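# Plug relays from the rack into color-matched panel sockets

## Task

Take every relay (a small transparent box topped by a colored button) out of the black rack and insert it into the free panel socket whose colored marking matches that button. Seat it fully so it matches the relays already installed: button facing the same side as theirs, top at the same height as theirs, and upright. No click will be felt on seating. Any relay left in a wrong socket fails the job, and so does disturbing an installed relay so that it is lifted partly out or tilted. A relay counts only if it stays correctly seated on its own after the robot lets go. Nothing may be dropped or knocked off the table.

## Robot and tools

ROBOT. Two arms, left_arm and right_arm, each with six joints and a parallel gripper, plus a wrist camera per arm: cam_left_wrist and cam_right_wrist, both 504x504 fisheye. The arm names do not tell you which side of an image something is on. Now and then an outside disturbance may jerk a held part or shove a loose object.

FRAME. All printed poses share one scene frame: origin on the table surface midway between the arms, +z up, +x pointing out across the table, left_arm on the +y side. Positions are in metres, orientation as a wxyz quaternion, velocities in m/s and rad/s. The reported hand position may be somewhat off, worse when the arm is stretched far.

GRIPPER GEOMETRY. Fingers extend along the gripper's +z axis and close along its y axis. end_effector_position is the point between the pads when shut; fingertips extend about 19 mm past it when closed, 6 mm when fully open. While closing, the tips travel roughly 13 mm further from the arm, so keep that clearance above surfaces. A flat block juts about 9 cm from the last joint's axis toward the gripper's +x and rotates with it.

execute_actions. Argument actions is a list holding at most one item, or empty. An empty list sends nothing and returns the current state together with camera pictures. Optional pictures (boolean) requests images with any result.
- Move: {"rows": [[...]], "steps": n}. 1 to 15 rows, steps 4 to 15 (default 15), each step 1/30 s. Row k drives step k; if rows run out, the final row repeats.
- Wait: {"steps": n} with n up to 300; returns when that many steps have elapsed since the previous result, and your reply time counts within them.
A refused call moves nothing.

ROW LAYOUT. One flat list of 18 numbers covering both arms, always complete even if one arm is idle: left_arm first (6 joint targets, then gripper position, force_limit, speed), then right_arm in the same 9-number order. Joint targets are absolute angles in radians, same convention as the Joint positions line, not offsets. Joint order and stated ranges: waist -6.283..6.283, shoulder -6.283..6.283, elbow -2.792..2.792, forearm roll -6.283..6.283, wrist pitch -6.283..6.283, wrist roll -6.283..6.283. A target more than 0.010 rad beyond a range end, and further out than the joint's last reported angle, gets the call refused. True ends may sit up to 0.010 rad either way; an over-range target is clipped to the real end, and the result then may say "joint sent to its limit" (possibly about an earlier, still-running action). Missing that line does not prove there is room left.

GRIPPER NUMBERS, each in [-1, 1] and absolute settings: position +1 fully open (85 mm), pads touch near -0.8, -1 closes until blocked. force_limit per pad on a 40 mm object, slow close: about 20 N at -1, 128 N at 0, 235 N at +1; tiny or thin objects get less. speed: about 20 mm/s at -1, 85 at 0, 150 at +1; faster closing adds up to about 5 N (speed 0) or 12 N (speed +1). New force_limit or speed only apply once position changes by at least 0.01; to soften a grip, open first. To leave a gripper alone, resend its previous three numbers (0 is a real command). To grasp, send -1, keep sending it, and confirm object_status 2.

RESULT LINES. State line per arm gives pose and velocities. object_status: 0 moving, 1 blocked while opening, 2 blocked while closing (holding), 3 reached target or pads met (small item may still be held). Any new position resets it to 0 briefly. Lost or yielding objects make the fingers re-close automatically, except after a force_limit -1 grip, where status stays 2 even if empty. position_measured is in nonlinear counts: 3 open, ~78 = 60 mm, ~130 = 40 mm, ~180 = 20 mm, ~230 pads touching. Joint positions and Joint velocities list each arm's joints in the order above. "joint command not followed" means a clearance check altered or blocked joint targets; the rest of the row still ran. HELD marks steps where the row was partly or wholly not sent.

MOTION LIMITS. Joint target speed caps: waist and shoulder 2.09, elbow 3.14, the three wrist joints 3.93 rad/s, with 0.3 s to accelerate; an arm's joints are synchronized to arrive together. Targets are kept within a lead of the measured angle: 0.456 rad (waist, shoulder), 0.683 (elbow), 0.854 (wrist joints). If targets would shift the gripper more than 70 mm from where it is, they are pulled back proportionally, so send large moves in small pieces.

TIMING. Each move's result is captured 4 steps before it ends; those steps run during your reply, and the next action starts afterwards. Arms keep chasing the last row's targets while you think or wait, until everything nearly stops or a HELD step occurs; then only a new action pushes further. Fingers keep finishing open/close motions.

zoom_image: camera ("cam_left_wrist" or "cam_right_wrist") and region [x0, y0, x1, y1] in that camera's latest image pixels, origin top-left, up to 504x504; returns an enlarged view.

finished_scene: pass the current scene number; irreversible; reports whether the goal was met and gives the next task. Replying without any tool call ends the run.

AVOID. Contact torque reaching a joint's load limit (N m: waist 295, shoulder 295, elbow 139, each wrist joint 39.1, including held weight) or an external force of 144 N on an arm, tool or held item stops that arm for 10 s, yielding to the contact, and drops the rest of the call. Holding loads heats motors; heed MOTOR HOT, or the arm brakes until cool (OVER-TEMPERATURE FAULT). Never let the arms collide or press on each other. Avoid drops, slips, slams, hard impacts and excessive pushing when seating relays, and keep all objects on the table.

Each tool is called after "Call:" as a command line: name --argument value for each argument, lists and objects as JSON in quotes; but a table of rows of numbers goes row by row, as --pt "numbers of a row", without its own name.

## Session

Call:
execute_actions --actions '[]'

Scene clock: 0.00 s of 8400.00 s.
left_arm: end_effector_position=(+0.2018, +0.8384, +0.2343) position_measured=3 object_status=3 end_effector_quat_wxyz=(-0.322, +0.943, +0.021, +0.078) end_effector_velocity=(-0.000, -0.000, +0.000) end_effector_angular_velocity=(-0.000, -0.002, +0.001) | right_arm: end_effector_position=(+0.7115, -0.2183, +0.1215) position_measured=3 object_status=3 end_effector_quat_wxyz=(+0.332, -0.163, +0.918, +0.144) end_effector_velocity=(-0.000, -0.000, +0.001) end_effector_angular_velocity=(+0.000, -0.001, -0.000)
Joint positions: left_arm=[ 0.629 -0.331  2.408  0.704  0.612 -2.96 ] | right_arm=[-0.093  0.385  1.946  1.195  0.337 -1.302]
Joint velocities: left_arm=[ 0.    -0.     0.     0.    -0.001 -0.002] | right_arm=[-0.    -0.002  0.     0.     0.     0.   ]

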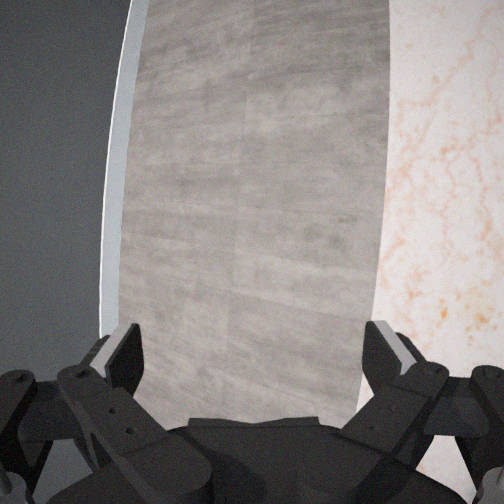

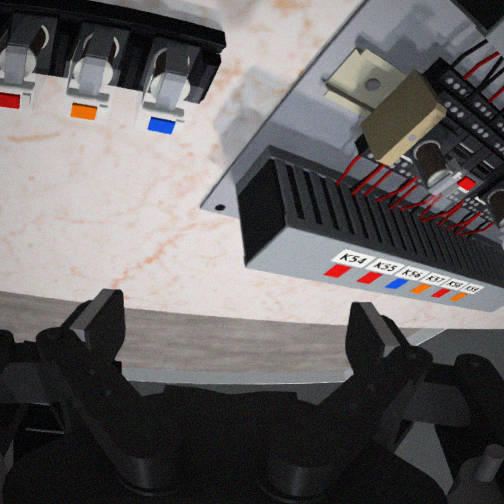

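Call:
execute_actions --actions '[{"rows":[[0.629,-0.331,2.408,0.704,0.612,-2.96,1,0,0,-0.093,0.2,1.6,1.195,0.337,-1.302,1,0,0]],"steps":15}]'

Call:
execute_actions --actions '[{"rows":[[0.629,-0.331,2.408,0.704,0.612,-2.96,1,0,0,-0.093,0.2,1.6,0,1.3416,0,1,0,0]],"steps":15}]'

Call:
execute_actions --actions '[{"steps":30}]' --pictures true

Scene clock: 1.23 s of 8400.00 s.
left_arm: end_effector_position=(+0.2020, +0.8387, +0.2345) position_measured=3 object_status=3 end_effector_quat_wxyz=(-0.323, +0.943, +0.021, +0.078) end_effector_velocity=(-0.000, -0.000, -0.001) end_effector_angular_velocity=(-0.000, +0.002, -0.001) | right_arm: end_effector_position=(+0.7973, -0.2088, +0.3214) position_measured=3 object_status=3 end_effector_quat_wxyz=(+0.456, -0.176, +0.862, +0.135) end_effector_velocity=(+0.185, +0.021, +0.678) end_effector_angular_velocity=(+0.095, -0.854, +0.000)
Joint positions: left_arm=[ 0.629 -0.331  2.408  0.704  0.612 -2.96 ] | right_arm=[-0.093  0.29   1.767  1.195  0.337 -1.302]
Joint velocities: left_arm=[0.    0.001 0.    0.    0.    0.001] | right_arm=[ 0.    -0.301 -0.558 -0.    -0.     0.   ]
Steps of this call (steps 1 to 26: nothing new was sent; steps 27 to 37: the first 11 steps of this action). Readings (joint positions | what the end effector reports):
27: left_arm=[0.629 -0.331 2.408 0.704 0.612 -2.960] | right_arm=[-0.093 0.385 1.946 1.195 0.337 -1.302] | left_arm position_measured=3 object_status=3 | right_arm position_measured=3 object_status=3
28: left_arm=[0.629 -0.331 2.408 0.704 0.612 -2.960] | right_arm=[-0.093 0.382 1.941 1.195 0.337 -1.302] | left_arm position_measured=3 object_status=3 | right_arm position_measured=3 object_status=3
30: left_arm=[0.629 -0.331 2.408 0.704 0.612 -2.960] | right_arm=[-0.093 0.362 1.901 1.195 0.337 -1.302] | left_arm position_measured=3 object_status=3 | right_arm position_measured=3 object_status=3
34: left_arm=[0.629 -0.331 2.408 0.704 0.612 -2.960] | right_arm=[-0.093 0.320 1.824 1.195 0.337 -1.302] | left_arm position_measured=3 object_status=3 | right_arm position_measured=3 object_status=3
37: the state above

Scene clock: 1.73 s of 8400.00 s.
left_arm: end_effector_position=(+0.2020, +0.8387, +0.2345) position_measured=3 object_status=3 end_effector_quat_wxyz=(-0.323, +0.943, +0.021, +0.078) end_effector_velocity=(-0.000, +0.000, -0.000) end_effector_angular_velocity=(-0.000, -0.000, +0.001) | right_arm: end_effector_position=(+0.7160, -0.1716, +0.3899) position_measured=3 object_status=3 end_effector_quat_wxyz=(+0.318, -0.249, +0.893, +0.201) end_effector_velocity=(-0.390, -0.156, -0.285) end_effector_angular_velocity=(-0.719, +1.781, -0.003)
Joint positions: left_arm=[ 0.629 -0.331  2.408  0.704  0.612 -2.96 ] | right_arm=[-0.093  0.217  1.631  0.702  0.798 -0.808]
Joint velocities: left_arm=[ 0.001  0.     0.    -0.    -0.001 -0.   ] | right_arm=[-0.    -0.046 -0.082 -1.849  1.418  1.937]
Steps of this call (steps 1 to 4: the last 4 steps of your previous action; steps 5 to 15: the first 11 steps of this action). Readings (joint positions | what the end effector reports):
5: left_arm=[0.629 -0.331 2.408 0.704 0.612 -2.960] | right_arm=[-0.093 0.240 1.674 1.195 0.337 -1.302] | left_arm position_measured=3 object_status=3 | right_arm position_measured=3 object_status=3
6: left_arm=[0.629 -0.331 2.408 0.704 0.612 -2.960] | right_arm=[-0.093 0.232 1.660 1.188 0.344 -1.295] | left_arm position_measured=3 object_status=3 | right_arm position_measured=3 object_status=3
8: left_arm=[0.629 -0.331 2.408 0.704 0.612 -2.960] | right_arm=[-0.093 0.230 1.655 1.132 0.400 -1.239] | left_arm position_measured=3 object_status=3 | right_arm position_measured=3 object_status=3
12: left_arm=[0.629 -0.331 2.408 0.704 0.612 -2.960] | right_arm=[-0.093 0.222 1.640 0.892 0.638 -1.000] | left_arm position_measured=3 object_status=3 | right_arm position_measured=3 object_status=3
15: the state above

Scene clock: 2.73 s of 8400.00 s.
left_arm: end_effector_position=(+0.2020, +0.8387, +0.2345) position_measured=3 object_status=3 end_effector_quat_wxyz=(-0.323, +0.943, +0.021, +0.078) end_effector_velocity=(+0.000, +0.000, -0.000) end_effector_angular_velocity=(-0.000, +0.001, -0.001) | right_arm: end_effector_position=(+0.5726, -0.3267, +0.3340) position_measured=3 object_status=3 end_effector_quat_wxyz=(+0.000, -0.055, +0.998, +0.000) end_effector_velocity=(-0.000, +0.000, -0.000) end_effector_angular_velocity=(-0.000, +0.000, +0.001)
Joint positions: left_arm=[ 0.629 -0.331  2.408  0.704  0.612 -2.96 ] | right_arm=[-0.093  0.2    1.6    0.     1.342 -0.   ]
Joint velocities: left_arm=[-0.     0.    -0.    -0.     0.     0.001] | right_arm=[ 0.001  0.     0.    -0.     0.     0.   ]
Kept back: nothing.
Steps of this call (steps 1 to 4: the last 4 steps of your previous action; steps 5 to 30: the robot went on to your last target). Readings (joint positions | what the end effector reports):
1: left_arm=[0.629 -0.331 2.408 0.704 0.612 -2.960] | right_arm=[-0.093 0.216 1.629 0.641 0.845 -0.741] | left_arm position_measured=3 object_status=3 | right_arm position_measured=3 object_status=3
2: left_arm=[0.629 -0.331 2.408 0.704 0.612 -2.960] | right_arm=[-0.093 0.214 1.626 0.582 0.891 -0.673] | left_arm position_measured=3 object_status=3 | right_arm position_measured=3 object_status=3
4: left_arm=[0.629 -0.331 2.408 0.704 0.612 -2.960] | right_arm=[-0.093 0.212 1.621 0.467 0.980 -0.540] | left_arm position_measured=3 object_status=3 | right_arm position_measured=3 object_status=3
8: left_arm=[0.629 -0.331 2.408 0.704 0.612 -2.960] | right_arm=[-0.093 0.206 1.611 0.248 1.150 -0.287] | left_arm position_measured=3 object_status=3 | right_arm position_measured=3 object_status=3
30: the state above
All arms were judged still, so your last target was given up. Only a new action makes them travel on or press farther. Fingers that are still opening or closing keep moving.

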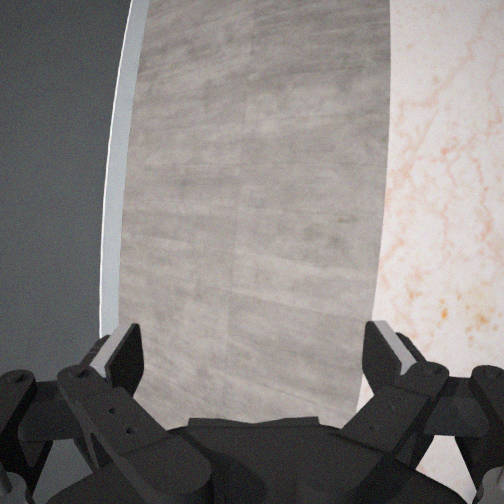

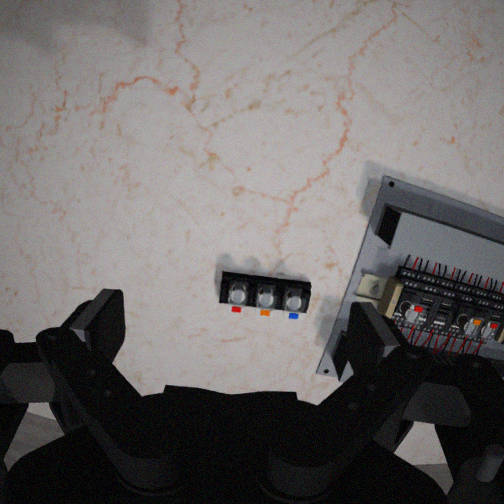

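Call:
execute_actions --actions '[{"rows":[[0.629,-0.331,2.408,0.704,0.612,-2.96,1,0,0,-0.093,0.2,1.6,0,1.3416,0.6,1,0,0]],"steps":15}]'

Call:
execute_actions --actions '[{"steps":10}]' --pictures true

Scene clock: 3.53 s of 8400.00 s.
left_arm: end_effector_position=(+0.2020, +0.8387, +0.2345) position_measured=3 object_status=3 end_effector_quat_wxyz=(-0.323, +0.943, +0.021, +0.078) end_effector_velocity=(+0.001, -0.000, +0.000) end_effector_angular_velocity=(+0.001, -0.000, -0.002) | right_arm: end_effector_position=(+0.5726, -0.3267, +0.3340) position_measured=3 object_status=3 end_effector_quat_wxyz=(+0.000, +0.211, +0.978, +0.000) end_effector_velocity=(-0.000, +0.000, -0.000) end_effector_angular_velocity=(-0.000, +0.000, -1.258)
Joint positions: left_arm=[ 0.629 -0.331  2.408  0.704  0.612 -2.96 ] | right_arm=[-0.093  0.2    1.6   -0.     1.342  0.535]
Joint velocities: left_arm=[-0.001 -0.    -0.    -0.    -0.001  0.001] | right_arm=[ 0.    -0.     0.    -0.    -0.     1.259]
Steps of this call (steps 1 to 13: nothing new was sent; steps 14 to 24: the first 11 steps of this action). Readings (joint positions | what the end effector reports):
14: left_arm=[0.629 -0.331 2.408 0.704 0.612 -2.960] | right_arm=[-0.093 0.200 1.600 -0.000 1.342 0.000] | left_arm position_measured=3 object_status=3 | right_arm position_measured=3 object_status=3
15: left_arm=[0.629 -0.331 2.408 0.704 0.612 -2.960] | right_arm=[-0.093 0.200 1.600 -0.000 1.342 0.007] | left_arm position_measured=3 object_status=3 | right_arm position_measured=3 object_status=3
17: left_arm=[0.629 -0.331 2.408 0.704 0.612 -2.960] | right_arm=[-0.093 0.200 1.600 -0.000 1.342 0.063] | left_arm position_measured=3 object_status=3 | right_arm position_measured=3 object_status=3
21: left_arm=[0.629 -0.331 2.408 0.704 0.612 -2.960] | right_arm=[-0.093 0.200 1.600 -0.000 1.342 0.343] | left_arm position_measured=3 object_status=3 | right_arm position_measured=3 object_status=3
24: the state above

Scene clock: 3.87 s of 8400.00 s.
left_arm: end_effector_position=(+0.2020, +0.8387, +0.2345) position_measured=3 object_status=3 end_effector_quat_wxyz=(-0.323, +0.943, +0.021, +0.078) end_effector_velocity=(-0.001, +0.000, -0.000) end_effector_angular_velocity=(-0.000, +0.001, +0.001) | right_arm: end_effector_position=(+0.5726, -0.3267, +0.3340) position_measured=3 object_status=3 end_effector_quat_wxyz=(+0.000, +0.242, +0.970, +0.000) end_effector_velocity=(+0.000, +0.001, -0.001) end_effector_angular_velocity=(-0.000, +0.001, +0.000)
Joint positions: left_arm=[ 0.629 -0.331  2.408  0.704  0.612 -2.96 ] | right_arm=[-0.093  0.2    1.6   -0.     1.342  0.6  ]
Joint velocities: left_arm=[ 0.001  0.     0.     0.     0.001 -0.   ] | right_arm=[ 0.001  0.001 -0.    -0.    -0.     0.001]
Kept back: nothing.
Steps of this call (steps 1 to 4: the last 4 steps of your previous action; steps 5 to 10: the robot went on to your last target). Readings (joint positions | what the end effector reports):
1: left_arm=[0.629 -0.331 2.408 0.704 0.612 -2.960] | right_arm=[-0.093 0.200 1.600 -0.000 1.342 0.571] | left_arm position_measured=3 object_status=3 | right_arm position_measured=3 object_status=3
2: left_arm=[0.629 -0.331 2.408 0.704 0.612 -2.960] | right_arm=[-0.093 0.200 1.600 -0.000 1.342 0.592] | left_arm position_measured=3 object_status=3 | right_arm position_measured=3 object_status=3
4: left_arm=[0.629 -0.331 2.408 0.704 0.612 -2.960] | right_arm=[-0.093 0.200 1.600 -0.000 1.342 0.599] | left_arm position_measured=3 object_status=3 | right_arm position_measured=3 object_status=3
8: left_arm=[0.629 -0.331 2.408 0.704 0.612 -2.960] | right_arm=[-0.093 0.200 1.600 -0.000 1.342 0.600] | left_arm position_measured=3 object_status=3 | right_arm position_measured=3 object_status=3
10: the state above

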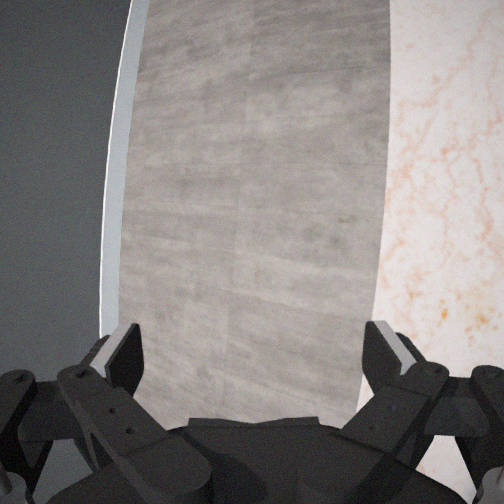

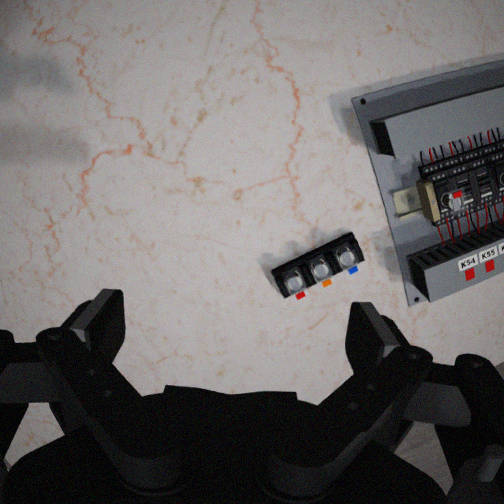

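Call:
execute_actions --actions '[{"rows":[[0.629,-0.331,2.408,0.704,0.612,-2.96,1,0,0,0.1349,0.3832,1.5128,0,1.2456,0.338,1,0,0]],"steps":15}]'

Call:
execute_actions --actions '[{"steps":10}]' --pictures true

Scene clock: 4.93 s of 8400.00 s.
left_arm: end_effector_position=(+0.2020, +0.8387, +0.2345) position_measured=3 object_status=3 end_effector_quat_wxyz=(-0.323, +0.943, +0.021, +0.078) end_effector_velocity=(-0.000, -0.000, -0.000) end_effector_angular_velocity=(-0.000, +0.000, +0.001) | right_arm: end_effector_position=(+0.6153, -0.1838, +0.2667) position_measured=3 object_status=3 end_effector_quat_wxyz=(-0.000, +0.044, +0.999, -0.000) end_effector_velocity=(+0.080, +0.502, -0.244) end_effector_angular_velocity=(+0.000, +0.000, +1.315)
Joint positions: left_arm=[ 0.629 -0.331  2.408  0.704  0.612 -2.96 ] | right_arm=[ 0.093  0.349  1.529 -0.     1.263  0.386]
Joint velocities: left_arm=[-0.    -0.     0.    -0.     0.001 -0.001] | right_arm=[ 0.613  0.495 -0.235  0.    -0.26  -0.703]
Steps of this call (steps 1 to 21: the robot went on to your last target; steps 22 to 32: the first 11 steps of this action). Readings (joint positions | what the end effector reports):
22: left_arm=[0.629 -0.331 2.408 0.704 0.612 -2.960] | right_arm=[-0.093 0.200 1.600 -0.000 1.342 0.600] | left_arm position_measured=3 object_status=3 | right_arm position_measured=3 object_status=3
23: left_arm=[0.629 -0.331 2.408 0.704 0.612 -2.960] | right_arm=[-0.089 0.202 1.599 -0.000 1.341 0.596] | left_arm position_measured=3 object_status=3 | right_arm position_measured=3 object_status=3
25: left_arm=[0.629 -0.331 2.408 0.704 0.612 -2.960] | right_arm=[-0.060 0.226 1.587 -0.000 1.328 0.562] | left_arm position_measured=3 object_status=3 | right_arm position_measured=3 object_status=3
29: left_arm=[0.629 -0.331 2.408 0.704 0.612 -2.960] | right_arm=[0.029 0.298 1.553 -0.000 1.291 0.460] | left_arm position_measured=3 object_status=3 | right_arm position_measured=3 object_status=3
32: the state above

Scene clock: 5.27 s of 8400.00 s.
left_arm: end_effector_position=(+0.2020, +0.8387, +0.2345) position_measured=3 object_status=3 end_effector_quat_wxyz=(-0.323, +0.943, +0.021, +0.078) end_effector_velocity=(-0.001, +0.000, -0.000) end_effector_angular_velocity=(-0.001, -0.000, +0.003) | right_arm: end_effector_position=(+0.6199, -0.1493, +0.2497) position_measured=3 object_status=3 end_effector_quat_wxyz=(+0.000, -0.000, +1.000, -0.000) end_effector_velocity=(-0.000, +0.001, +0.000) end_effector_angular_velocity=(+0.000, -0.001, +0.002)
Joint positions: left_arm=[ 0.629 -0.331  2.408  0.704  0.612 -2.96 ] | right_arm=[ 0.135  0.383  1.513 -0.     1.246  0.338]
Joint velocities: left_arm=[ 0.002  0.    -0.    -0.     0.001 -0.001] | right_arm=[ 0.001 -0.    -0.    -0.    -0.    -0.   ]
Kept back: nothing.
Steps of this call (steps 1 to 4: the last 4 steps of your previous action; steps 5 to 10: the robot went on to your last target). Readings (joint positions | what the end effector reports):
1: left_arm=[0.629 -0.331 2.408 0.704 0.612 -2.960] | right_arm=[0.112 0.365 1.522 -0.000 1.255 0.364] | left_arm position_measured=3 object_status=3 | right_arm position_measured=3 object_status=3
2: left_arm=[0.629 -0.331 2.408 0.704 0.612 -2.960] | right_arm=[0.127 0.377 1.516 -0.000 1.249 0.348] | left_arm position_measured=3 object_status=3 | right_arm position_measured=3 object_status=3
4: left_arm=[0.629 -0.331 2.408 0.704 0.612 -2.960] | right_arm=[0.135 0.383 1.513 -0.000 1.246 0.338] | left_arm position_measured=3 object_status=3 | right_arm position_measured=3 object_status=3
8: left_arm=[0.629 -0.331 2.408 0.704 0.612 -2.960] | right_arm=[0.135 0.383 1.513 -0.000 1.246 0.338] | left_arm position_measured=3 object_status=3 | right_arm position_measured=3 object_status=3
10: the state above

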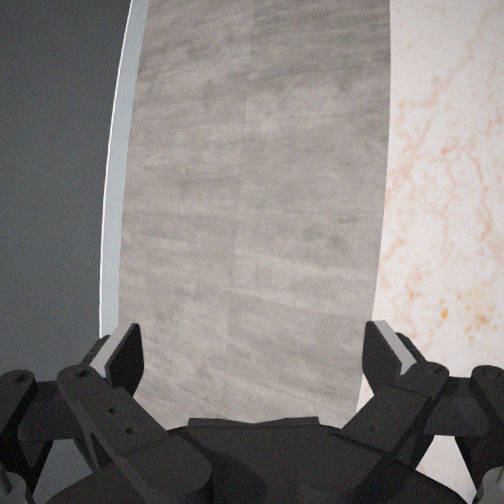

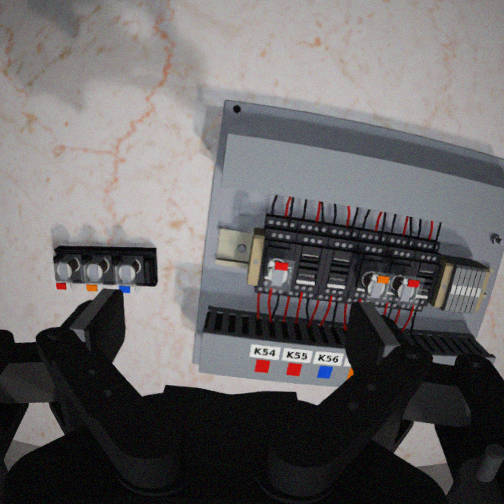

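Call:
zoom_image --camera "cam_right_wrist" --region '[230,190,504,330]'

Call:
zoom_image --camera "cam_right_wrist" --region '[30,220,190,320]'

Region (230, 190, 504, 330) of cam_right_wrist's 504x504 image, scaled by 1.839, with more detail than that image has; it fills the top 258 rows of this view, and the rest is white.

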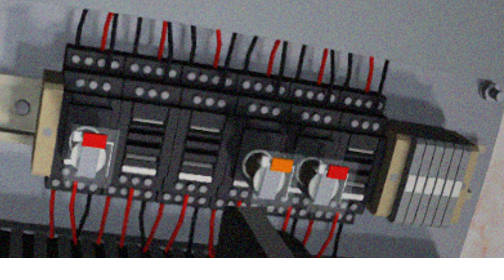

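Region (30, 220, 190, 320) of cam_right_wrist's 504x504 image, scaled by 3.150, with more detail than that image has; it fills the top 315 rows of this view, and the rest is white.

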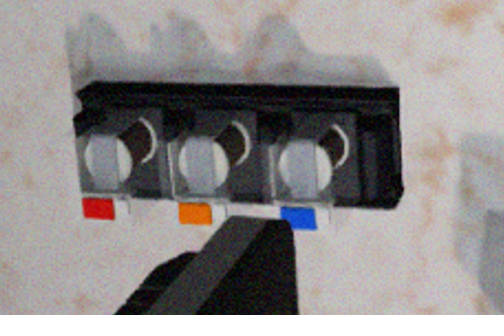

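Call:
execute_actions --actions '[{"rows":[[0.629,-0.331,2.408,0.704,0.612,-2.96,1,0,0,-0.0711,0.4537,1.6024,0,1.0855,-1.4389,1,0,0]],"steps":15}]'

Call:
execute_actions --actions '[{"steps":22}]' --pictures true

Scene clock: 6.30 s of 8400.00 s.
left_arm: end_effector_position=(+0.2020, +0.8387, +0.2345) position_measured=3 object_status=3 end_effector_quat_wxyz=(-0.323, +0.943, +0.021, +0.078) end_effector_velocity=(+0.000, -0.000, -0.000) end_effector_angular_velocity=(-0.000, +0.000, -0.001) | right_arm: end_effector_position=(+0.6524, -0.2322, +0.1932) position_measured=3 object_status=3 end_effector_quat_wxyz=(+0.000, -0.240, +0.971, +0.000) end_effector_velocity=(+0.087, -0.290, -0.192) end_effector_angular_velocity=(-0.001, +0.002, +2.541)
Joint positions: left_arm=[ 0.629 -0.331  2.408  0.704  0.612 -2.96 ] | right_arm=[ 0.019  0.423  1.563  0.     1.155 -0.263]
Joint velocities: left_arm=[-0.     0.     0.    -0.    -0.     0.001] | right_arm=[-0.394  0.136  0.171 -0.    -0.304 -2.935]
Steps of this call (steps 1 to 20: the robot went on to your last target; steps 21 to 31: the first 11 steps of this action). Readings (joint positions | what the end effector reports):
21: left_arm=[0.629 -0.331 2.408 0.704 0.612 -2.960] | right_arm=[0.135 0.383 1.513 0.000 1.246 0.338] | left_arm position_measured=3 object_status=3 | right_arm position_measured=3 object_status=3
22: left_arm=[0.629 -0.331 2.408 0.704 0.612 -2.960] | right_arm=[0.133 0.383 1.514 0.000 1.244 0.331] | left_arm position_measured=3 object_status=3 | right_arm position_measured=3 object_status=3
24: left_arm=[0.629 -0.331 2.408 0.704 0.612 -2.960] | right_arm=[0.120 0.388 1.519 0.000 1.234 0.275] | left_arm position_measured=3 object_status=3 | right_arm position_measured=3 object_status=3
28: left_arm=[0.629 -0.331 2.408 0.704 0.612 -2.960] | right_arm=[0.061 0.408 1.545 0.000 1.188 0.006] | left_arm position_measured=3 object_status=3 | right_arm position_measured=3 object_status=3
31: the state above

Scene clock: 7.03 s of 8400.00 s.
left_arm: end_effector_position=(+0.2020, +0.8387, +0.2345) position_measured=3 object_status=3 end_effector_quat_wxyz=(-0.323, +0.943, +0.021, +0.078) end_effector_velocity=(-0.000, -0.000, +0.000) end_effector_angular_velocity=(+0.000, +0.001, +0.000) | right_arm: end_effector_position=(+0.6679, -0.2992, +0.1499) position_measured=3 object_status=3 end_effector_quat_wxyz=(+0.000, -0.707, +0.707, -0.000) end_effector_velocity=(-0.000, -0.000, +0.001) end_effector_angular_velocity=(+0.000, -0.001, +0.000)
Joint positions: left_arm=[ 0.629 -0.331  2.408  0.704  0.612 -2.96 ] | right_arm=[-0.071  0.454  1.602  0.     1.086 -1.439]
Joint velocities: left_arm=[ 0.    -0.001 -0.     0.     0.001  0.001] | right_arm=[-0.    -0.001  0.     0.     0.    -0.001]
Kept back: nothing.
Steps of this call (steps 1 to 4: the last 4 steps of your previous action; steps 5 to 22: the robot went on to your last target). Readings (joint positions | what the end effector reports):
1: left_arm=[0.629 -0.331 2.408 0.704 0.612 -2.960] | right_arm=[0.006 0.427 1.569 0.000 1.145 -0.366] | left_arm position_measured=3 object_status=3 | right_arm position_measured=3 object_status=3
2: left_arm=[0.629 -0.331 2.408 0.704 0.612 -2.960] | right_arm=[-0.007 0.431 1.574 0.000 1.136 -0.479] | left_arm position_measured=3 object_status=3 | right_arm position_measured=3 object_status=3
4: left_arm=[0.629 -0.331 2.408 0.704 0.612 -2.960] | right_arm=[-0.029 0.439 1.584 0.000 1.118 -0.730] | left_arm position_measured=3 object_status=3 | right_arm position_measured=3 object_status=3
8: left_arm=[0.629 -0.331 2.408 0.704 0.612 -2.960] | right_arm=[-0.057 0.449 1.596 0.000 1.097 -1.180] | left_arm position_measured=3 object_status=3 | right_arm position_measured=3 object_status=3
22: the state above

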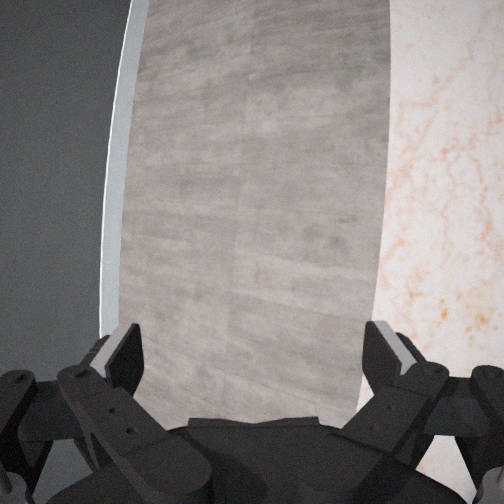

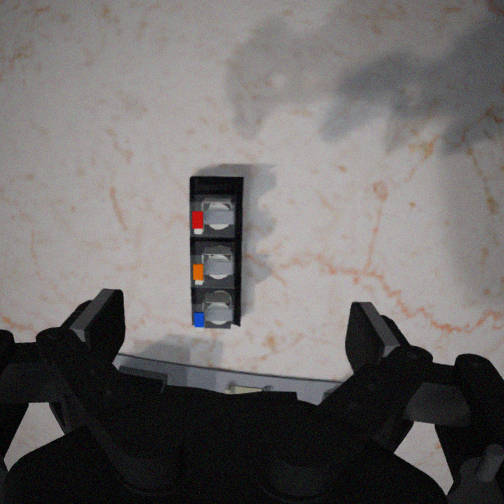

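Call:
execute_actions --actions '[{"rows":[[0.629,-0.331,2.408,0.704,0.612,-2.96,1,0,0,-0.094,0.5108,1.6145,0,1.0163,-1.4618,1,0,0]],"steps":15}]'

Call:
execute_actions --actions '[{"steps":6}]' --pictures true

Scene clock: 7.73 s of 8400.00 s.
left_arm: end_effector_position=(+0.2020, +0.8387, +0.2345) position_measured=3 object_status=3 end_effector_quat_wxyz=(-0.323, +0.943, +0.021, +0.078) end_effector_velocity=(+0.000, +0.000, +0.000) end_effector_angular_velocity=(+0.000, -0.000, +0.001) | right_arm: end_effector_position=(+0.6828, -0.3153, +0.0996) position_measured=3 object_status=3 end_effector_quat_wxyz=(-0.000, -0.707, +0.707, +0.000) end_effector_velocity=(+0.000, +0.001, +0.003) end_effector_angular_velocity=(+0.001, -0.005, -0.000)
Joint positions: left_arm=[ 0.629 -0.331  2.408  0.704  0.612 -2.96 ] | right_arm=[-0.094  0.511  1.614 -0.     1.016 -1.462]
Joint velocities: left_arm=[ 0.  0. -0. -0.  0. -0.] | right_arm=[ 0.    -0.004 -0.     0.001 -0.    -0.   ]
Steps of this call (steps 1 to 10: the robot went on to your last target; steps 11 to 21: the first 11 steps of this action). Readings (joint positions | what the end effector reports):
11: left_arm=[0.629 -0.331 2.408 0.704 0.612 -2.960] | right_arm=[-0.071 0.454 1.602 0.000 1.085 -1.439] | left_arm position_measured=3 object_status=3 | right_arm position_measured=3 object_status=3
12: left_arm=[0.629 -0.331 2.408 0.704 0.612 -2.960] | right_arm=[-0.073 0.457 1.603 0.000 1.081 -1.440] | left_arm position_measured=3 object_status=3 | right_arm position_measured=3 object_status=3
14: left_arm=[0.629 -0.331 2.408 0.704 0.612 -2.960] | right_arm=[-0.084 0.485 1.609 0.000 1.046 -1.452] | left_arm position_measured=3 object_status=3 | right_arm position_measured=3 object_status=3
18: left_arm=[0.629 -0.331 2.408 0.704 0.612 -2.960] | right_arm=[-0.094 0.511 1.614 -0.000 1.016 -1.462] | left_arm position_measured=3 object_status=3 | right_arm position_measured=3 object_status=3
21: the state above

Scene clock: 7.93 s of 8400.00 s.
left_arm: end_effector_position=(+0.2020, +0.8387, +0.2345) position_measured=3 object_status=3 end_effector_quat_wxyz=(-0.323, +0.943, +0.021, +0.078) end_effector_velocity=(-0.000, +0.000, -0.000) end_effector_angular_velocity=(-0.000, -0.001, +0.002) | right_arm: end_effector_position=(+0.6829, -0.3152, +0.0998) position_measured=3 object_status=3 end_effector_quat_wxyz=(-0.000, -0.707, +0.707, +0.000) end_effector_velocity=(-0.000, +0.000, +0.000) end_effector_angular_velocity=(-0.000, -0.000, +0.001)
Joint positions: left_arm=[ 0.629 -0.331  2.408  0.704  0.612 -2.96 ] | right_arm=[-0.094  0.511  1.614 -0.     1.016 -1.462]
Joint velocities: left_arm=[ 0.001  0.     0.     0.    -0.    -0.002] | right_arm=[ 0.001 -0.     0.    -0.    -0.    -0.   ]
Kept back: nothing.
Steps of this call (steps 1 to 4: the last 4 steps of your previous action; steps 5 to 6: the robot went on to your last target). Readings (joint positions | what the end effector reports):
1: left_arm=[0.629 -0.331 2.408 0.704 0.612 -2.960] | right_arm=[-0.094 0.511 1.614 -0.000 1.016 -1.462] | left_arm position_measured=3 object_status=3 | right_arm position_measured=3 object_status=3
2: left_arm=[0.629 -0.331 2.408 0.704 0.612 -2.960] | right_arm=[-0.094 0.511 1.614 -0.000 1.016 -1.462] | left_arm position_measured=3 object_status=3 | right_arm position_measured=3 object_status=3
4: left_arm=[0.629 -0.331 2.408 0.704 0.612 -2.960] | right_arm=[-0.094 0.511 1.614 -0.000 1.016 -1.462] | left_arm position_measured=3 object_status=3 | right_arm position_measured=3 object_status=3
6: the state above

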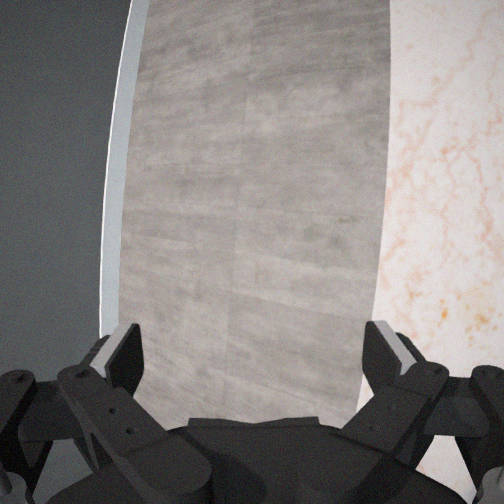

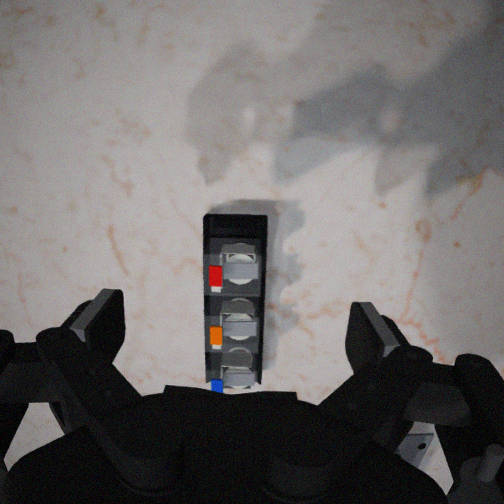

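Call:
zoom_image --camera "cam_right_wrist" --region '[90,200,390,400]'

Region (90, 200, 390, 400) of cam_right_wrist's 504x504 image, scaled by 1.680, with more detail than that image has.

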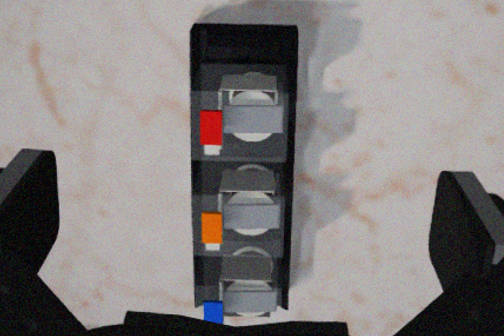

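Call:
execute_actions --actions '[{"rows":[[0.629,-0.331,2.408,0.704,0.612,-2.96,1,0,0,-0.1055,0.5447,1.6439,0,0.953,-1.4733,1,0,0]],"steps":15}]' --pictures true

Scene clock: 8.97 s of 8400.00 s.
left_arm: end_effector_position=(+0.2020, +0.8387, +0.2345) position_measured=3 object_status=3 end_effector_quat_wxyz=(-0.323, +0.943, +0.021, +0.078) end_effector_velocity=(+0.000, +0.000, +0.000) end_effector_angular_velocity=(+0.000, +0.000, -0.001) | right_arm: end_effector_position=(+0.6828, -0.3243, +0.0597) position_measured=3 object_status=3 end_effector_quat_wxyz=(-0.000, -0.707, +0.707, +0.000) end_effector_velocity=(-0.000, -0.000, -0.001) end_effector_angular_velocity=(-0.000, +0.001, -0.001)
Joint positions: left_arm=[ 0.629 -0.331  2.408  0.704  0.612 -2.96 ] | right_arm=[-0.106  0.545  1.644 -0.     0.953 -1.473]
Joint velocities: left_arm=[-0.     0.    -0.    -0.     0.     0.001] | right_arm=[-0.001  0.001  0.     0.    -0.    -0.   ]
Steps of this call (steps 1 to 15: the robot went on to your last target; steps 16 to 20: nothing new was sent; steps 21 to 31: the first 11 steps of this action). Readings (joint positions | what the end effector reports):
21: left_arm=[0.629 -0.331 2.408 0.704 0.612 -2.960] | right_arm=[-0.094 0.511 1.615 0.000 1.016 -1.462] | left_arm position_measured=3 object_status=3 | right_arm position_measured=3 object_status=3
22: left_arm=[0.629 -0.331 2.408 0.704 0.612 -2.960] | right_arm=[-0.095 0.514 1.617 0.000 1.009 -1.463] | left_arm position_measured=3 object_status=3 | right_arm position_measured=3 object_status=3
24: left_arm=[0.629 -0.331 2.408 0.704 0.612 -2.960] | right_arm=[-0.103 0.537 1.639 0.000 0.966 -1.471] | left_arm position_measured=3 object_status=3 | right_arm position_measured=3 object_status=3
28: left_arm=[0.629 -0.331 2.408 0.704 0.612 -2.960] | right_arm=[-0.106 0.545 1.644 -0.000 0.953 -1.473] | left_arm position_measured=3 object_status=3 | right_arm position_measured=3 object_status=3
31: the state above

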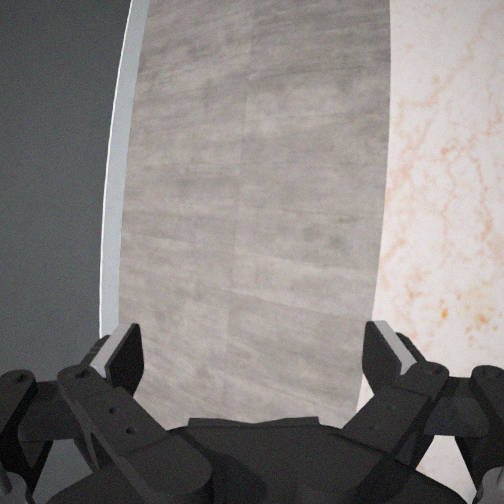

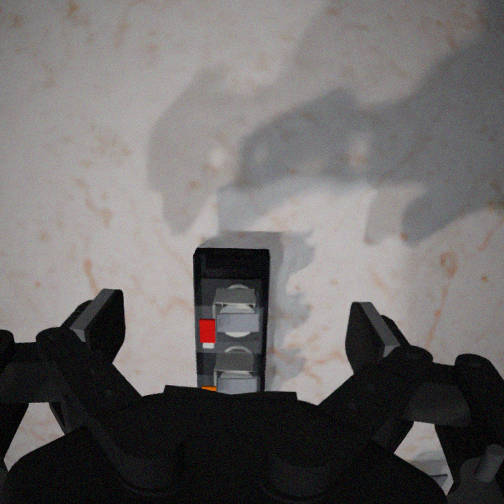

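Call:
zoom_image --camera "cam_right_wrist" --region '[160,230,320,400]'

Region (160, 230, 320, 400) of cam_right_wrist's 504x504 image, scaled by 2.965, with more detail than that image has; it fills the left 474 columns of this view, and the rest is white.

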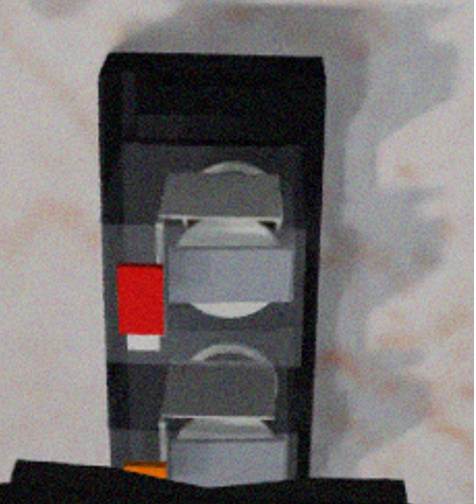

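Call:
execute_actions --actions '[{"rows":[[0.629,-0.331,2.408,0.704,0.612,-2.96,1,0,0,-0.1055,0.5447,1.6439,0,0.953,-1.4733,-1,-0.5,0]],"steps":15}]'

Call:
execute_actions --actions '[{"steps":12}]' --pictures true

Scene clock: 9.73 s of 8400.00 s.
left_arm: end_effector_position=(+0.2020, +0.8387, +0.2345) position_measured=3 object_status=3 end_effector_quat_wxyz=(-0.323, +0.943, +0.021, +0.078) end_effector_velocity=(-0.000, +0.000, -0.000) end_effector_angular_velocity=(+0.000, +0.000, +0.000) | right_arm: end_effector_position=(+0.6828, -0.3242, +0.0598) position_measured=63 object_status=0 end_effector_quat_wxyz=(-0.000, -0.707, +0.707, +0.000) end_effector_velocity=(-0.000, +0.001, -0.001) end_effector_angular_velocity=(+0.000, +0.002, +0.001)
Joint positions: left_arm=[ 0.629 -0.331  2.408  0.704  0.612 -2.96 ] | right_arm=[-0.105  0.545  1.644  0.     0.953 -1.473]
Joint velocities: left_arm=[ 0.001 -0.     0.    -0.    -0.001  0.001] | right_arm=[ 0.001  0.002 -0.     0.     0.     0.   ]
Steps of this call (steps 1 to 4: the last 4 steps of your previous action; steps 5 to 12: the robot went on to your last target; steps 13 to 23: the first 11 steps of this action). Readings (joint positions | what the end effector reports):
13: left_arm=[0.629 -0.331 2.408 0.704 0.612 -2.960] | right_arm=[-0.106 0.545 1.644 0.000 0.953 -1.473] | left_arm position_measured=3 object_status=3 | right_arm position_measured=3 object_status=0
14: left_arm=[0.629 -0.331 2.408 0.704 0.612 -2.960] | right_arm=[-0.106 0.545 1.644 0.000 0.953 -1.473] | left_arm position_measured=3 object_status=3 | right_arm position_measured=4 object_status=0
16: left_arm=[0.629 -0.331 2.408 0.704 0.612 -2.960] | right_arm=[-0.106 0.545 1.644 0.000 0.953 -1.473] | left_arm position_measured=3 object_status=3 | right_arm position_measured=13 object_status=0
20: left_arm=[0.629 -0.331 2.408 0.704 0.612 -2.960] | right_arm=[-0.106 0.545 1.644 0.000 0.953 -1.473] | left_arm position_measured=3 object_status=3 | right_arm position_measured=41 object_status=0
23: the state above

Scene clock: 10.13 s of 8400.00 s.
left_arm: end_effector_position=(+0.2020, +0.8387, +0.2345) position_measured=3 object_status=3 end_effector_quat_wxyz=(-0.323, +0.943, +0.021, +0.078) end_effector_velocity=(-0.001, +0.000, -0.000) end_effector_angular_velocity=(-0.001, +0.001, +0.003) | right_arm: end_effector_position=(+0.6828, -0.3242, +0.0598) position_measured=154 object_status=0 end_effector_quat_wxyz=(+0.000, -0.707, +0.707, -0.000) end_effector_velocity=(+0.000, -0.000, +0.001) end_effector_angular_velocity=(+0.000, -0.002, -0.001)
Joint positions: left_arm=[ 0.629 -0.331  2.408  0.704  0.612 -2.96 ] | right_arm=[-0.105  0.545  1.644  0.     0.953 -1.473]
Joint velocities: left_arm=[ 0.001 -0.     0.    -0.     0.002 -0.   ] | right_arm=[-0.001 -0.001 -0.     0.    -0.    -0.   ]
Kept back: nothing.
Steps of this call (steps 1 to 4: the last 4 steps of your previous action; steps 5 to 12: the robot went on to your last target). Readings (joint positions | what the end effector reports):
1: left_arm=[0.629 -0.331 2.408 0.704 0.612 -2.960] | right_arm=[-0.106 0.545 1.644 0.000 0.953 -1.473] | left_arm position_measured=3 object_status=3 | right_arm position_measured=71 object_status=0
2: left_arm=[0.629 -0.331 2.408 0.704 0.612 -2.960] | right_arm=[-0.105 0.545 1.644 0.000 0.953 -1.473] | left_arm position_measured=3 object_status=3 | right_arm position_measured=79 object_status=0
4: left_arm=[0.629 -0.331 2.408 0.704 0.612 -2.960] | right_arm=[-0.106 0.545 1.644 0.000 0.953 -1.473] | left_arm position_measured=3 object_status=3 | right_arm position_measured=94 object_status=0
8: left_arm=[0.629 -0.331 2.408 0.704 0.612 -2.960] | right_arm=[-0.105 0.545 1.644 0.000 0.953 -1.473] | left_arm position_measured=3 object_status=3 | right_arm position_measured=124 object_status=0
12: the state above

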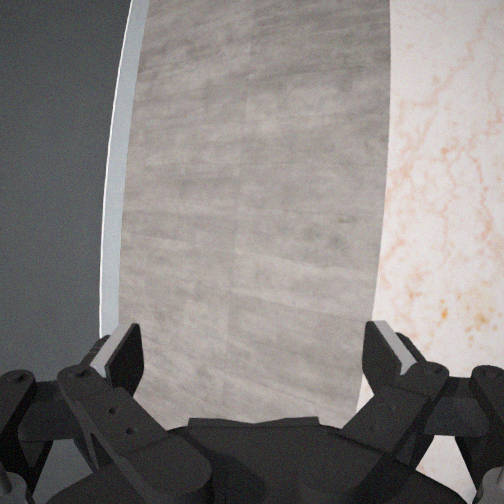

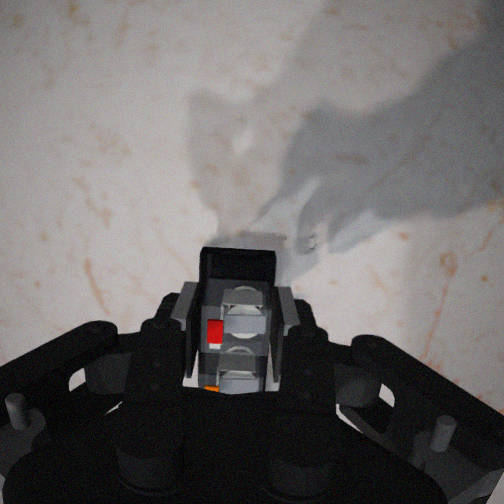

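Call:
execute_actions --actions '[{"steps":8}]' --pictures true

Call:
zoom_image --camera "cam_right_wrist" --region '[160,230,320,400]'

Scene clock: 10.40 s of 8400.00 s.
left_arm: end_effector_position=(+0.2020, +0.8387, +0.2345) position_measured=3 object_status=3 end_effector_quat_wxyz=(-0.323, +0.943, +0.021, +0.078) end_effector_velocity=(+0.000, +0.000, -0.000) end_effector_angular_velocity=(+0.000, -0.001, -0.001) | right_arm: end_effector_position=(+0.6828, -0.3242, +0.0599) position_measured=169 object_status=2 end_effector_quat_wxyz=(+0.000, -0.707, +0.707, -0.000) end_effector_velocity=(+0.000, -0.001, +0.000) end_effector_angular_velocity=(-0.000, -0.001, -0.001)
Joint positions: left_arm=[ 0.629 -0.331  2.408  0.704  0.612 -2.96 ] | right_arm=[-0.105  0.545  1.644  0.     0.953 -1.473]
Joint velocities: left_arm=[ 0.    -0.     0.    -0.    -0.002  0.001] | right_arm=[-0.001 -0.001 -0.    -0.    -0.    -0.   ]
Kept back: nothing.
Steps of this call (steps 1 to 8: the robot went on to your last target). Readings (joint positions | what the end effector reports):
1: left_arm=[0.629 -0.331 2.408 0.704 0.612 -2.960] | right_arm=[-0.105 0.545 1.644 0.000 0.953 -1.473] | left_arm position_measured=3 object_status=3 | right_arm position_measured=162 object_status=0
2: left_arm=[0.629 -0.331 2.408 0.704 0.612 -2.960] | right_arm=[-0.105 0.545 1.644 0.000 0.953 -1.473] | left_arm position_measured=3 object_status=3 | right_arm position_measured=168 object_status=0
4: left_arm=[0.629 -0.331 2.408 0.704 0.612 -2.960] | right_arm=[-0.105 0.545 1.644 0.000 0.953 -1.473] | left_arm position_measured=3 object_status=3 | right_arm position_measured=169 object_status=0
8: the state above
All arms were judged still, so your last target was given up. Only a new action makes them travel on or press farther. Fingers that are still opening or closing keep moving.

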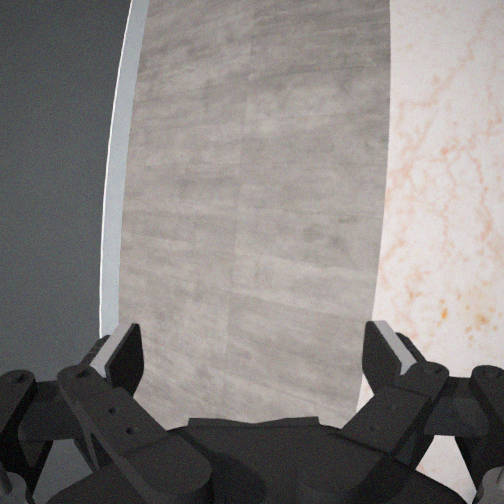

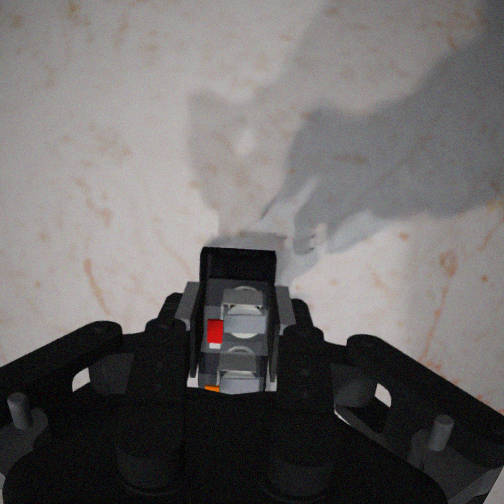

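Region (160, 230, 320, 400) of cam_right_wrist's 504x504 image, scaled by 2.965, with more detail than that image has; it fills the left 474 columns of this view, and the rest is white.

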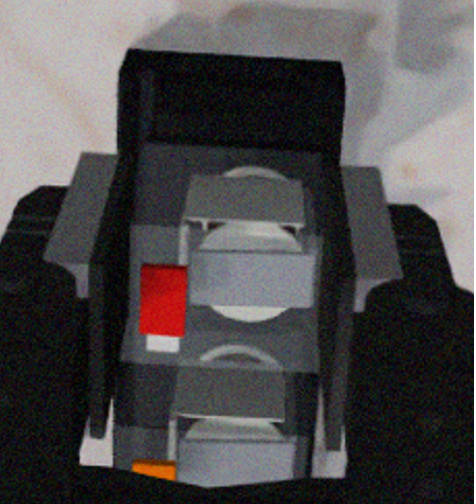

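Call:
execute_actions --actions '[{"rows":[[0.629,-0.331,2.408,0.704,0.612,-2.96,1,0,0,-0.1055,0.536,1.6373,0,0.9683,-1.4733,-1,-0.5,0]],"steps":12}]' --pictures true

Scene clock: 10.83 s of 8400.00 s.
left_arm: end_effector_position=(+0.2020, +0.8387, +0.2345) position_measured=3 object_status=3 end_effector_quat_wxyz=(-0.323, +0.943, +0.021, +0.078) end_effector_velocity=(-0.000, +0.000, +0.000) end_effector_angular_velocity=(+0.001, -0.001, +0.001) | right_arm: end_effector_position=(+0.6831, -0.3241, +0.0698) position_measured=169 object_status=2 end_effector_quat_wxyz=(+0.000, -0.707, +0.707, -0.000) end_effector_velocity=(-0.001, -0.000, +0.000) end_effector_angular_velocity=(-0.003, +0.001, +0.003)
Joint positions: left_arm=[ 0.629 -0.331  2.408  0.704  0.612 -2.96 ] | right_arm=[-0.105  0.536  1.637  0.     0.968 -1.473]
Joint velocities: left_arm=[ 0.001 -0.    -0.     0.    -0.001  0.   ] | right_arm=[ 0.001 -0.     0.    -0.003  0.002 -0.   ]
Steps of this call (steps 1 to 5: nothing new was sent; steps 6 to 13: the first 8 steps of this action). Readings (joint positions | what the end effector reports):
6: left_arm=[0.629 -0.331 2.408 0.704 0.612 -2.960] | right_arm=[-0.105 0.545 1.644 0.000 0.953 -1.473] | left_arm position_measured=3 object_status=3 | right_arm position_measured=169 object_status=2
7: left_arm=[0.629 -0.331 2.408 0.704 0.612 -2.960] | right_arm=[-0.105 0.542 1.642 0.000 0.959 -1.473] | left_arm position_measured=3 object_status=3 | right_arm position_measured=169 object_status=2
9: left_arm=[0.629 -0.331 2.408 0.704 0.612 -2.960] | right_arm=[-0.105 0.536 1.637 0.000 0.967 -1.473] | left_arm position_measured=3 object_status=3 | right_arm position_measured=169 object_status=2
13: the state above

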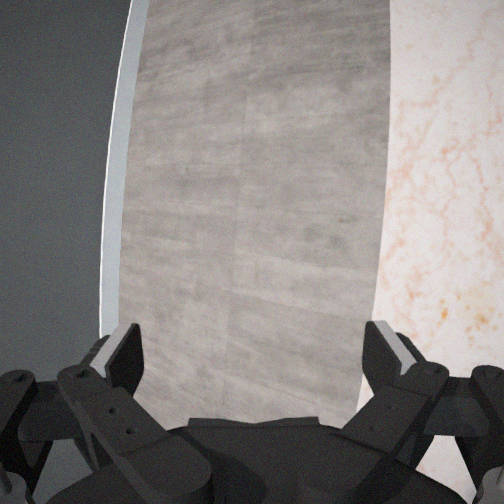

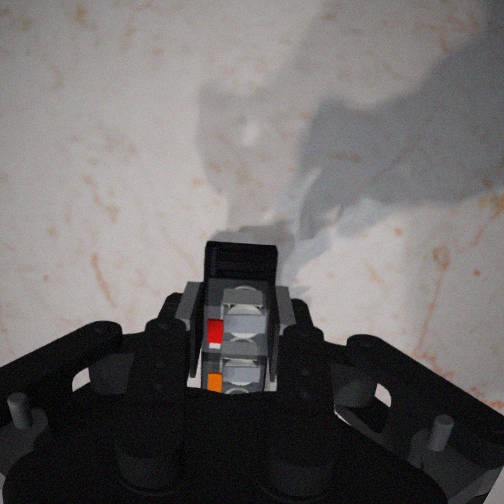

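Call:
execute_actions --actions '[{"rows":[[0.629,-0.331,2.408,0.704,0.612,-2.96,1,0,0,-0.1055,0.47,1.58,0,1.0916,-1.4733,-1,-0.5,0]],"steps":15}]' --pictures true

Call:
zoom_image --camera "cam_right_wrist" --region '[140,220,340,400]'

Scene clock: 11.40 s of 8400.00 s.
left_arm: end_effector_position=(+0.2020, +0.8387, +0.2345) position_measured=3 object_status=3 end_effector_quat_wxyz=(-0.323, +0.943, +0.021, +0.078) end_effector_velocity=(-0.000, +0.000, +0.000) end_effector_angular_velocity=(+0.000, +0.001, +0.000) | right_arm: end_effector_position=(+0.6825, -0.3242, +0.1484) position_measured=169 object_status=2 end_effector_quat_wxyz=(+0.000, -0.707, +0.707, +0.000) end_effector_velocity=(+0.001, -0.000, +0.001) end_effector_angular_velocity=(-0.000, -0.001, -0.000)
Joint positions: left_arm=[ 0.629 -0.331  2.408  0.704  0.612 -2.96 ] | right_arm=[-0.105  0.47   1.58   0.     1.092 -1.473]
Joint velocities: left_arm=[ 0.    -0.    -0.001 -0.     0.001  0.001] | right_arm=[-0.     0.001 -0.002 -0.     0.001  0.   ]
Steps of this call (steps 1 to 4: the last 4 steps of your previous action; steps 5 to 6: the robot went on to your last target; steps 7 to 17: the first 11 steps of this action). Readings (joint positions | what the end effector reports):
7: left_arm=[0.629 -0.331 2.408 0.704 0.612 -2.960] | right_arm=[-0.105 0.536 1.637 0.000 0.969 -1.473] | left_arm position_measured=3 object_status=3 | right_arm position_measured=169 object_status=2
8: left_arm=[0.629 -0.331 2.408 0.704 0.612 -2.960] | right_arm=[-0.105 0.533 1.635 -0.000 0.976 -1.473] | left_arm position_measured=3 object_status=3 | right_arm position_measured=169 object_status=2
10: left_arm=[0.629 -0.331 2.408 0.704 0.612 -2.960] | right_arm=[-0.105 0.505 1.609 -0.000 1.030 -1.473] | left_arm position_measured=3 object_status=3 | right_arm position_measured=169 object_status=2
14: left_arm=[0.629 -0.331 2.408 0.704 0.612 -2.960] | right_arm=[-0.105 0.469 1.580 0.000 1.091 -1.473] | left_arm position_measured=3 object_status=3 | right_arm position_measured=169 object_status=2
17: the state above

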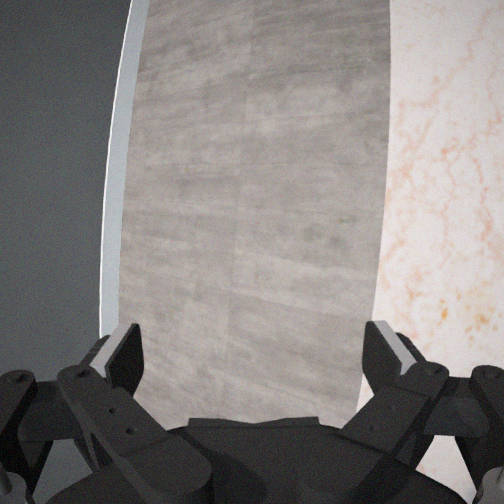

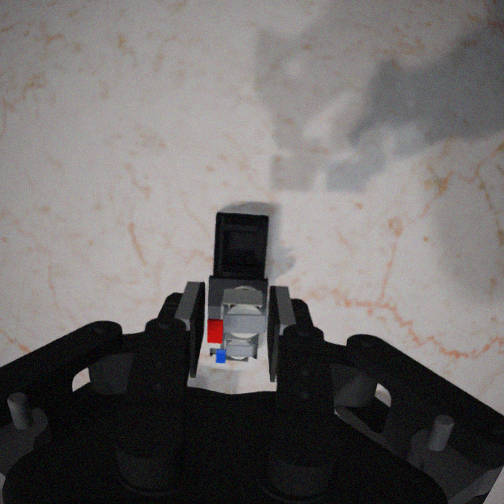

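Region (140, 220, 340, 400) of cam_right_wrist's 504x504 image, scaled by 2.520, with more detail than that image has; it fills the top 454 rows of this view, and the rest is white.

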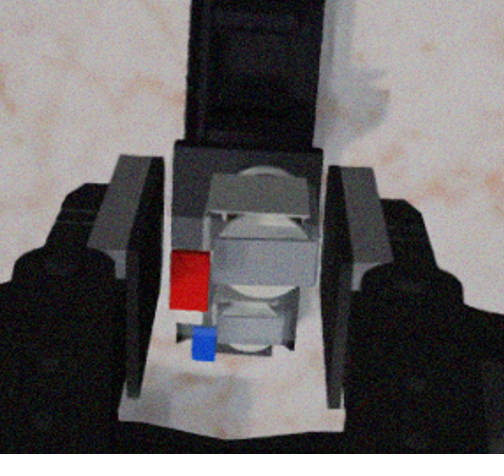

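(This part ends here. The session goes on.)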